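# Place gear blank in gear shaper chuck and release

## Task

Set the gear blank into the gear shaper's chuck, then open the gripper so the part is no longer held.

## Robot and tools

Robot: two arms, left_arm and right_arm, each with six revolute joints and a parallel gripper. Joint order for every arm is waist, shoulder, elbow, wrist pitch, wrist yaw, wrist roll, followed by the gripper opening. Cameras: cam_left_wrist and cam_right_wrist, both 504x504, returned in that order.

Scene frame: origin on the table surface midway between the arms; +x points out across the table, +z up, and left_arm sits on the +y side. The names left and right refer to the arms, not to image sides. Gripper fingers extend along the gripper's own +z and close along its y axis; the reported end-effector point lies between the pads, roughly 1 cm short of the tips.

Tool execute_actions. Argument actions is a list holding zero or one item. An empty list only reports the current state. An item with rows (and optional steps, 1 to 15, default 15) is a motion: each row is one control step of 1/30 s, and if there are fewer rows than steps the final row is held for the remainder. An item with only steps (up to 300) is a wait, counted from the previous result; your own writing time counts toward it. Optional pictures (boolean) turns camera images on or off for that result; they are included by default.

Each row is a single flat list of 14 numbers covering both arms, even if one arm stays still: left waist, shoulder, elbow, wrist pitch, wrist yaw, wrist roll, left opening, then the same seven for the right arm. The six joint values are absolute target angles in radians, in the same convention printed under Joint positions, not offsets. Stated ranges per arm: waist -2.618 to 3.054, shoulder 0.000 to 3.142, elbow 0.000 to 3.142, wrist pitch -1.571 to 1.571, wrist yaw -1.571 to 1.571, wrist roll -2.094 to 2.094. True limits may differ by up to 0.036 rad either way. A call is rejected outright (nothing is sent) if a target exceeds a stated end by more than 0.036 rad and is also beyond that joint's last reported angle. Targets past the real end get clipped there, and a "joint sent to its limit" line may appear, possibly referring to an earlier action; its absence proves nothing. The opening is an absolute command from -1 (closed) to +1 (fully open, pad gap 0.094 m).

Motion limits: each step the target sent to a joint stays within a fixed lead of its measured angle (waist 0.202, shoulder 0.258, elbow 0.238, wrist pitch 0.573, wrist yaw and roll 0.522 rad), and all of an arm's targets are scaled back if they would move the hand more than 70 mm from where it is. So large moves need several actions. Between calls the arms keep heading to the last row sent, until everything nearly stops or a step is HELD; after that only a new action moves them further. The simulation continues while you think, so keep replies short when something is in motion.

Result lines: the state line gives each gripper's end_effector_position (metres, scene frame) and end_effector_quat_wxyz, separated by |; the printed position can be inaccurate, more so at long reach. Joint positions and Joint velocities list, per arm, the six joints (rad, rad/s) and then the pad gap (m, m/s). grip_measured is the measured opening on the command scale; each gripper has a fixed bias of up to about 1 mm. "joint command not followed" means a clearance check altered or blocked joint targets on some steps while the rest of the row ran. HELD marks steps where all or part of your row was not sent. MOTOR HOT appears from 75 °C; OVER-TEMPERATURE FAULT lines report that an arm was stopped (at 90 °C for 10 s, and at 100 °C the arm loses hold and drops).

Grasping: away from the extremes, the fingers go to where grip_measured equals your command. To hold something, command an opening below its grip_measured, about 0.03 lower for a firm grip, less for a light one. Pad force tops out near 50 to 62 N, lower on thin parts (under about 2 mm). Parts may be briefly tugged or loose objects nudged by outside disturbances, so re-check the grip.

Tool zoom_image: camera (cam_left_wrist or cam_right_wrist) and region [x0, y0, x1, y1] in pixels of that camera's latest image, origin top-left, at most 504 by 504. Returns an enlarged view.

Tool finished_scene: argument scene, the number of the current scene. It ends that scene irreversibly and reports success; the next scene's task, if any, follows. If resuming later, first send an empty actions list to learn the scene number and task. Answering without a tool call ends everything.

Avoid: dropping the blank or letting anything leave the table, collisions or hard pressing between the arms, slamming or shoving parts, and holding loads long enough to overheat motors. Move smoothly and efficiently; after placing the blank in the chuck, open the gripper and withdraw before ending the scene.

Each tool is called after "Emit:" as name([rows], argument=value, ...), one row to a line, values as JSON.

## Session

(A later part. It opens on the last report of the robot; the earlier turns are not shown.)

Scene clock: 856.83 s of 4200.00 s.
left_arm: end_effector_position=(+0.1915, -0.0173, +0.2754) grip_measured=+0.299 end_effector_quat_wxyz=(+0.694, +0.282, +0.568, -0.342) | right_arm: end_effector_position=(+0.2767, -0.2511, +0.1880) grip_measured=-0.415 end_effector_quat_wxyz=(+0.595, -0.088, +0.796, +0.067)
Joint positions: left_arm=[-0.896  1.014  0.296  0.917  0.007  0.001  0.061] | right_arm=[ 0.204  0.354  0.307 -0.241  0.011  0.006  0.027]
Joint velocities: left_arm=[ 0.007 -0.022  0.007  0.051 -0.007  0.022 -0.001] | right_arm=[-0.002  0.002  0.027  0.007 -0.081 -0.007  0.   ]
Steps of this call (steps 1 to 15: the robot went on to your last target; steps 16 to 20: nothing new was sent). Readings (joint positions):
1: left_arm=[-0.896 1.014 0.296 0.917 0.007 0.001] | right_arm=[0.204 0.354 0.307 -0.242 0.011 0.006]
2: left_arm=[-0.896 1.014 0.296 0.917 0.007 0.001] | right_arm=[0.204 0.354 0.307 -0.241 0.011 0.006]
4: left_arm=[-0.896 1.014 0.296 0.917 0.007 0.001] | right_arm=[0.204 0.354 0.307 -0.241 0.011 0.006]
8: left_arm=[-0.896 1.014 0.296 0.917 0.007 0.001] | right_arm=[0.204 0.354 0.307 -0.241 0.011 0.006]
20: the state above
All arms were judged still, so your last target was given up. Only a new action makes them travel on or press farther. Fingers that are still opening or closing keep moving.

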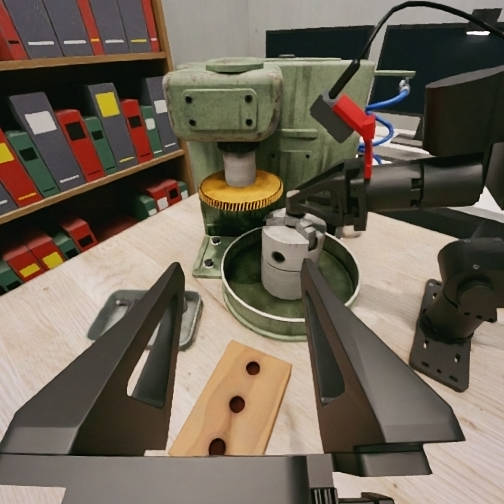

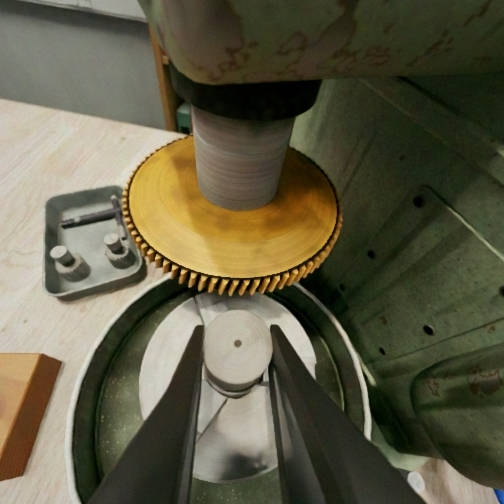

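~6 mm more.

Emit:
execute_actions([
  {"rows":[[-0.9,1.0,0.3,0.9,0,0,0.3,0.204,0.326,0.299,-0.198,0.011,0,-0.47],[-0.9,1.0,0.3,0.9,0,0,0.3,0.204,0.325,0.296,-0.195,0.011,0,-0.47],[-0.9,1.0,0.3,0.9,0,0,0.3,0.204,0.324,0.293,-0.192,0.011,0,-0.47],[-0.9,1.0,0.3,0.9,0,0,0.3,0.204,0.323,0.29,-0.189,0.011,0,-0.47],[-0.9,1.0,0.3,0.9,0,0,0.3,0.204,0.322,0.287,-0.186,0.011,0,-0.47],[-0.9,1.0,0.3,0.9,0,0,0.3,0.204,0.321,0.284,-0.183,0.011,0,-0.47],[-0.9,1.0,0.3,0.9,0,0,0.3,0.204,0.32,0.281,-0.18,0.011,0,-0.47],[-0.9,1.0,0.3,0.9,0,0,0.3,0.204,0.319,0.278,-0.178,0.011,0,-0.47],[-0.9,1.0,0.3,0.9,0,0,0.3,0.204,0.318,0.275,-0.176,0.011,0,-0.47],[-0.9,1.0,0.3,0.9,0,0,0.3,0.204,0.318,0.272,-0.175,0.011,0,-0.47]]},
], pictures=false)

Emit:
execute_actions([
  {"steps":20},
])

Emit:
zoom_image(camera="cam_left_wrist", region=[250, 170, 330, 240])

Scene clock: 866.43 s of 4200.00 s.
left_arm: end_effector_position=(+0.1915, -0.0173, +0.2754) grip_measured=+0.299 end_effector_quat_wxyz=(+0.694, +0.282, +0.568, -0.342) | right_arm: end_effector_position=(+0.2768, -0.2511, +0.1875) grip_measured=-0.415 end_effector_quat_wxyz=(+0.603, -0.087, +0.790, +0.068)
Joint positions: left_arm=[-0.896  1.014  0.296  0.917  0.007  0.001  0.061] | right_arm=[ 0.204  0.337  0.286 -0.216  0.011  0.006  0.027]
Joint velocities: left_arm=[ 0.007  0.002  0.002 -0.022 -0.037 -0.007  0.001] | right_arm=[-0.022 -0.002 -0.002 -0.066  0.007  0.022  0.   ]
Steps of this call (steps 1 to 90: nothing new was sent; then 6.10 s passed at rest; steps 91 to 105: all 15 steps of this action). Readings (joint positions):
91: left_arm=[-0.896 1.014 0.296 0.917 0.007 0.001] | right_arm=[0.204 0.354 0.307 -0.241 0.011 0.006]
92: left_arm=[-0.896 1.014 0.296 0.917 0.007 0.001] | right_arm=[0.204 0.354 0.307 -0.241 0.011 0.006]
94: left_arm=[-0.896 1.014 0.296 0.917 0.007 0.001] | right_arm=[0.204 0.352 0.304 -0.237 0.011 0.006]
98: left_arm=[-0.896 1.014 0.296 0.917 0.007 0.001] | right_arm=[0.204 0.343 0.293 -0.225 0.011 0.006]
105: the state above

Scene clock: 867.10 s of 4200.00 s.
left_arm: end_effector_position=(+0.1915, -0.0173, +0.2754) grip_measured=+0.299 end_effector_quat_wxyz=(+0.694, +0.282, +0.568, -0.342) | right_arm: end_effector_position=(+0.2768, -0.2511, +0.1875) grip_measured=-0.415 end_effector_quat_wxyz=(+0.603, -0.087, +0.790, +0.068)
Joint positions: left_arm=[-0.896  1.014  0.296  0.917  0.007  0.001  0.061] | right_arm=[ 0.204  0.337  0.286 -0.216  0.011  0.006  0.027]
Joint velocities: left_arm=[-0.027  0.002 -0.012  0.022 -0.022  0.007 -0.   ] | right_arm=[ 0.017  0.002 -0.002  0.037 -0.037 -0.007 -0.001]
Steps of this call (steps 1 to 15: the robot went on to your last target; steps 16 to 20: nothing new was sent). Readings (joint positions):
1: left_arm=[-0.896 1.014 0.296 0.917 0.007 0.001] | right_arm=[0.204 0.337 0.286 -0.216 0.011 0.006]
2: left_arm=[-0.896 1.014 0.296 0.917 0.007 0.001] | right_arm=[0.204 0.337 0.286 -0.216 0.011 0.006]
4: left_arm=[-0.896 1.014 0.296 0.917 0.007 0.001] | right_arm=[0.204 0.337 0.286 -0.216 0.011 0.006]
8: left_arm=[-0.896 1.014 0.296 0.917 0.007 0.001] | right_arm=[0.204 0.337 0.286 -0.216 0.011 0.006]
20: the state above
All arms were judged still, so your last target was given up. Only a new action makes them travel on or press farther. Fingers that are still opening or closing keep moving.

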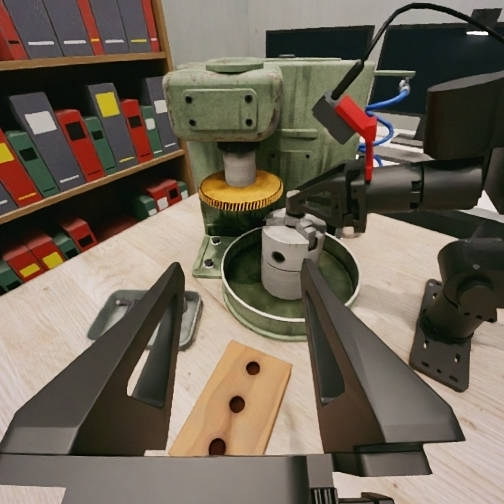

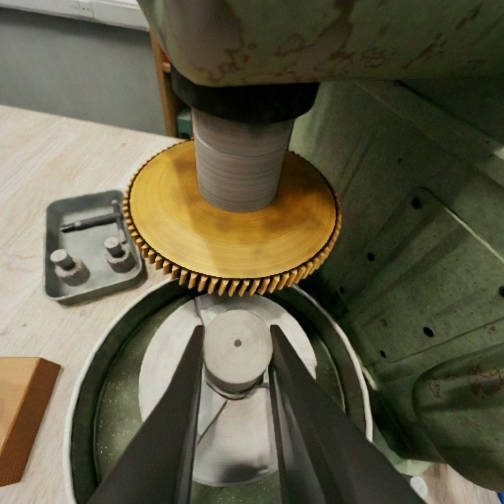

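Region (250, 170, 330, 240) of cam_left_wrist's 504x504 image, scaled by 6.300, with more detail than that image has; it fills the top 441 rows of this view, and the rest is white.

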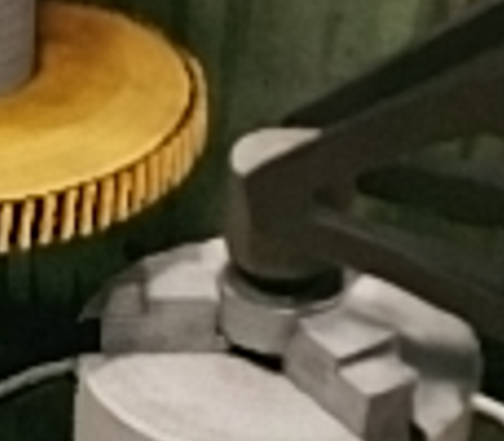

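Bottomed at about 15 mm depth. Release and retreat.

Emit:
execute_actions([
  {"rows":[[-0.9,1.0,0.3,0.9,0,0,0.3,0.204,0.33,0.295,-0.18,0.011,0,-0.1]]},
], pictures=false)

Emit:
execute_actions([
  {"rows":[[-0.9,1.0,0.3,0.9,0,0,0.3,0.204,0.3,0.31,-0.2,0.011,0,-0.1],[-0.9,1.0,0.3,0.9,0,0,0.3,0.204,0.27,0.315,-0.23,0.011,0,-0.1],[-0.9,1.0,0.3,0.9,0,0,0.3,0.204,0.24,0.32,-0.26,0.011,0,-0.1],[-0.9,1.0,0.3,0.9,0,0,0.3,0.204,0.21,0.325,-0.29,0.011,0,-0.1],[-0.9,1.0,0.3,0.9,0,0,0.3,0.204,0.18,0.33,-0.33,0.011,0,-0.1],[-0.9,1.0,0.3,0.9,0,0,0.3,0.204,0.15,0.335,-0.37,0.011,0,-0.1],[-0.9,1.0,0.3,0.9,0,0,0.3,0.204,0.12,0.34,-0.41,0.011,0,-0.1],[-0.9,1.0,0.3,0.9,0,0,0.3,0.204,0.09,0.345,-0.45,0.011,0,-0.1],[-0.9,1.0,0.3,0.9,0,0,0.3,0.204,0.06,0.35,-0.49,0.011,0,-0.1]]},
], pictures=false)

Emit:
execute_actions([
  {"steps":15},
])

Emit:
zoom_image(camera="cam_left_wrist", region=[250, 170, 330, 240])

Scene clock: 877.70 s of 4200.00 s.
left_arm: end_effector_position=(+0.1915, -0.0173, +0.2754) grip_measured=+0.299 end_effector_quat_wxyz=(+0.694, +0.282, +0.568, -0.342) | right_arm: end_effector_position=(+0.2783, -0.2507, +0.1934) grip_measured=-0.102 end_effector_quat_wxyz=(+0.612, -0.086, +0.783, +0.070)
Joint positions: left_arm=[-0.896  1.014  0.296  0.917  0.007  0.001  0.061] | right_arm=[ 0.204  0.337  0.286 -0.192  0.011  0.006  0.042]
Joint velocities: left_arm=[ 0.002  0.012 -0.007  0.022  0.007  0.022 -0.   ] | right_arm=[ 0.002 -0.002 -0.022  0.037 -0.066 -0.022  0.   ]
Steps of this call (steps 1 to 90: nothing new was sent; then 7.10 s passed at rest; steps 91 to 105: all 15 steps of this action). Readings (joint positions):
91: left_arm=[-0.896 1.014 0.296 0.917 0.007 0.001] | right_arm=[0.204 0.337 0.286 -0.214 0.011 0.006]
92: left_arm=[-0.896 1.014 0.296 0.917 0.007 0.001] | right_arm=[0.204 0.337 0.286 -0.211 0.011 0.006]
94: left_arm=[-0.896 1.014 0.296 0.917 0.007 0.001] | right_arm=[0.204 0.337 0.286 -0.203 0.011 0.006]
98: left_arm=[-0.896 1.014 0.296 0.917 0.007 0.001] | right_arm=[0.204 0.337 0.286 -0.195 0.011 0.006]
105: the state above

Scene clock: 878.20 s of 4200.00 s.
left_arm: end_effector_position=(+0.1915, -0.0173, +0.2754) grip_measured=+0.299 end_effector_quat_wxyz=(+0.694, +0.282, +0.568, -0.342) | right_arm: end_effector_position=(+0.2428, -0.2592, +0.2136) grip_measured=-0.102 end_effector_quat_wxyz=(+0.636, -0.084, +0.764, +0.072)
Joint positions: left_arm=[-0.896  1.014  0.296  0.917  0.007  0.001  0.061] | right_arm=[ 0.204  0.077  0.331 -0.435  0.011  0.006  0.042]
Joint velocities: left_arm=[ 0.002 -0.032  0.007  0.007 -0.066  0.037  0.001] | right_arm=[-0.007 -0.007  0.017 -0.374 -0.022 -0.007 -0.   ]
Steps of this call (steps 1 to 15: all 15 steps of this action). Readings (joint positions):
1: left_arm=[-0.896 1.014 0.296 0.917 0.007 0.001] | right_arm=[0.204 0.335 0.286 -0.192 0.011 0.006]
2: left_arm=[-0.896 1.014 0.296 0.917 0.007 0.001] | right_arm=[0.204 0.326 0.286 -0.197 0.011 0.006]
4: left_arm=[-0.896 1.014 0.296 0.917 0.007 0.001] | right_arm=[0.204 0.282 0.286 -0.223 0.011 0.006]
8: left_arm=[-0.896 1.014 0.296 0.917 0.007 0.001] | right_arm=[0.204 0.160 0.309 -0.316 0.011 0.006]
15: the state above

Scene clock: 878.70 s of 4200.00 s.
left_arm: end_effector_position=(+0.1915, -0.0173, +0.2754) grip_measured=+0.299 end_effector_quat_wxyz=(+0.694, +0.282, +0.568, -0.342) | right_arm: end_effector_position=(+0.2409, -0.2596, +0.2038) grip_measured=-0.102 end_effector_quat_wxyz=(+0.621, -0.085, +0.776, +0.071)
Joint positions: left_arm=[-0.896  1.014  0.296  0.917  0.007  0.001  0.061] | right_arm=[ 0.204  0.077  0.331 -0.475  0.011  0.006  0.042]
Joint velocities: left_arm=[-0.002 -0.012  0.002  0.037 -0.007 -0.066 -0.   ] | right_arm=[-0.002 -0.027 -0.012  0.007  0.022 -0.051  0.001]
Steps of this call (steps 1 to 15: the robot went on to your last target). Readings (joint positions):
1: left_arm=[-0.896 1.014 0.296 0.917 0.007 0.001] | right_arm=[0.204 0.077 0.331 -0.445 0.011 0.006]
2: left_arm=[-0.896 1.014 0.296 0.917 0.007 0.001] | right_arm=[0.204 0.077 0.331 -0.452 0.011 0.006]
4: left_arm=[-0.896 1.014 0.296 0.917 0.007 0.001] | right_arm=[0.204 0.077 0.331 -0.462 0.011 0.006]
8: left_arm=[-0.896 1.014 0.296 0.917 0.007 0.001] | right_arm=[0.204 0.077 0.331 -0.471 0.011 0.006]
15: the state above

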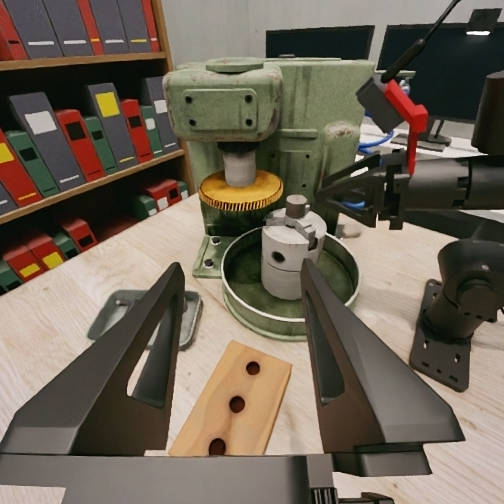

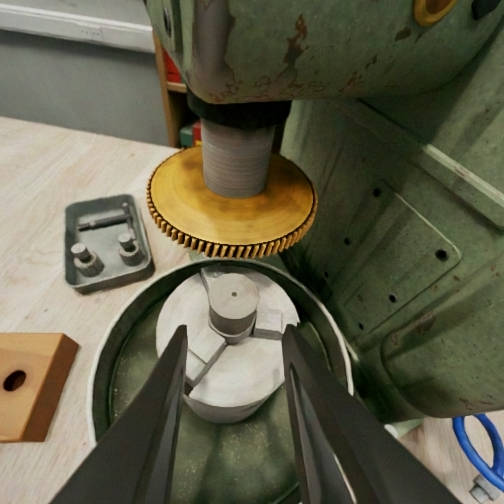

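Region (250, 170, 330, 240) of cam_left_wrist's 504x504 image, scaled by 6.300, with more detail than that image has; it fills the top 441 rows of this view, and the rest is white.

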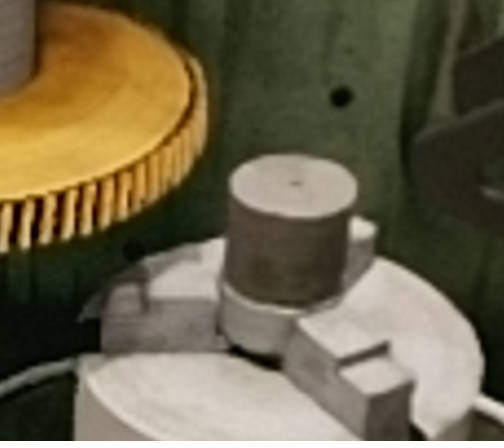

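Fully seated.

Emit:
finished_scene(scene=1)

The scene is finished: the task was done.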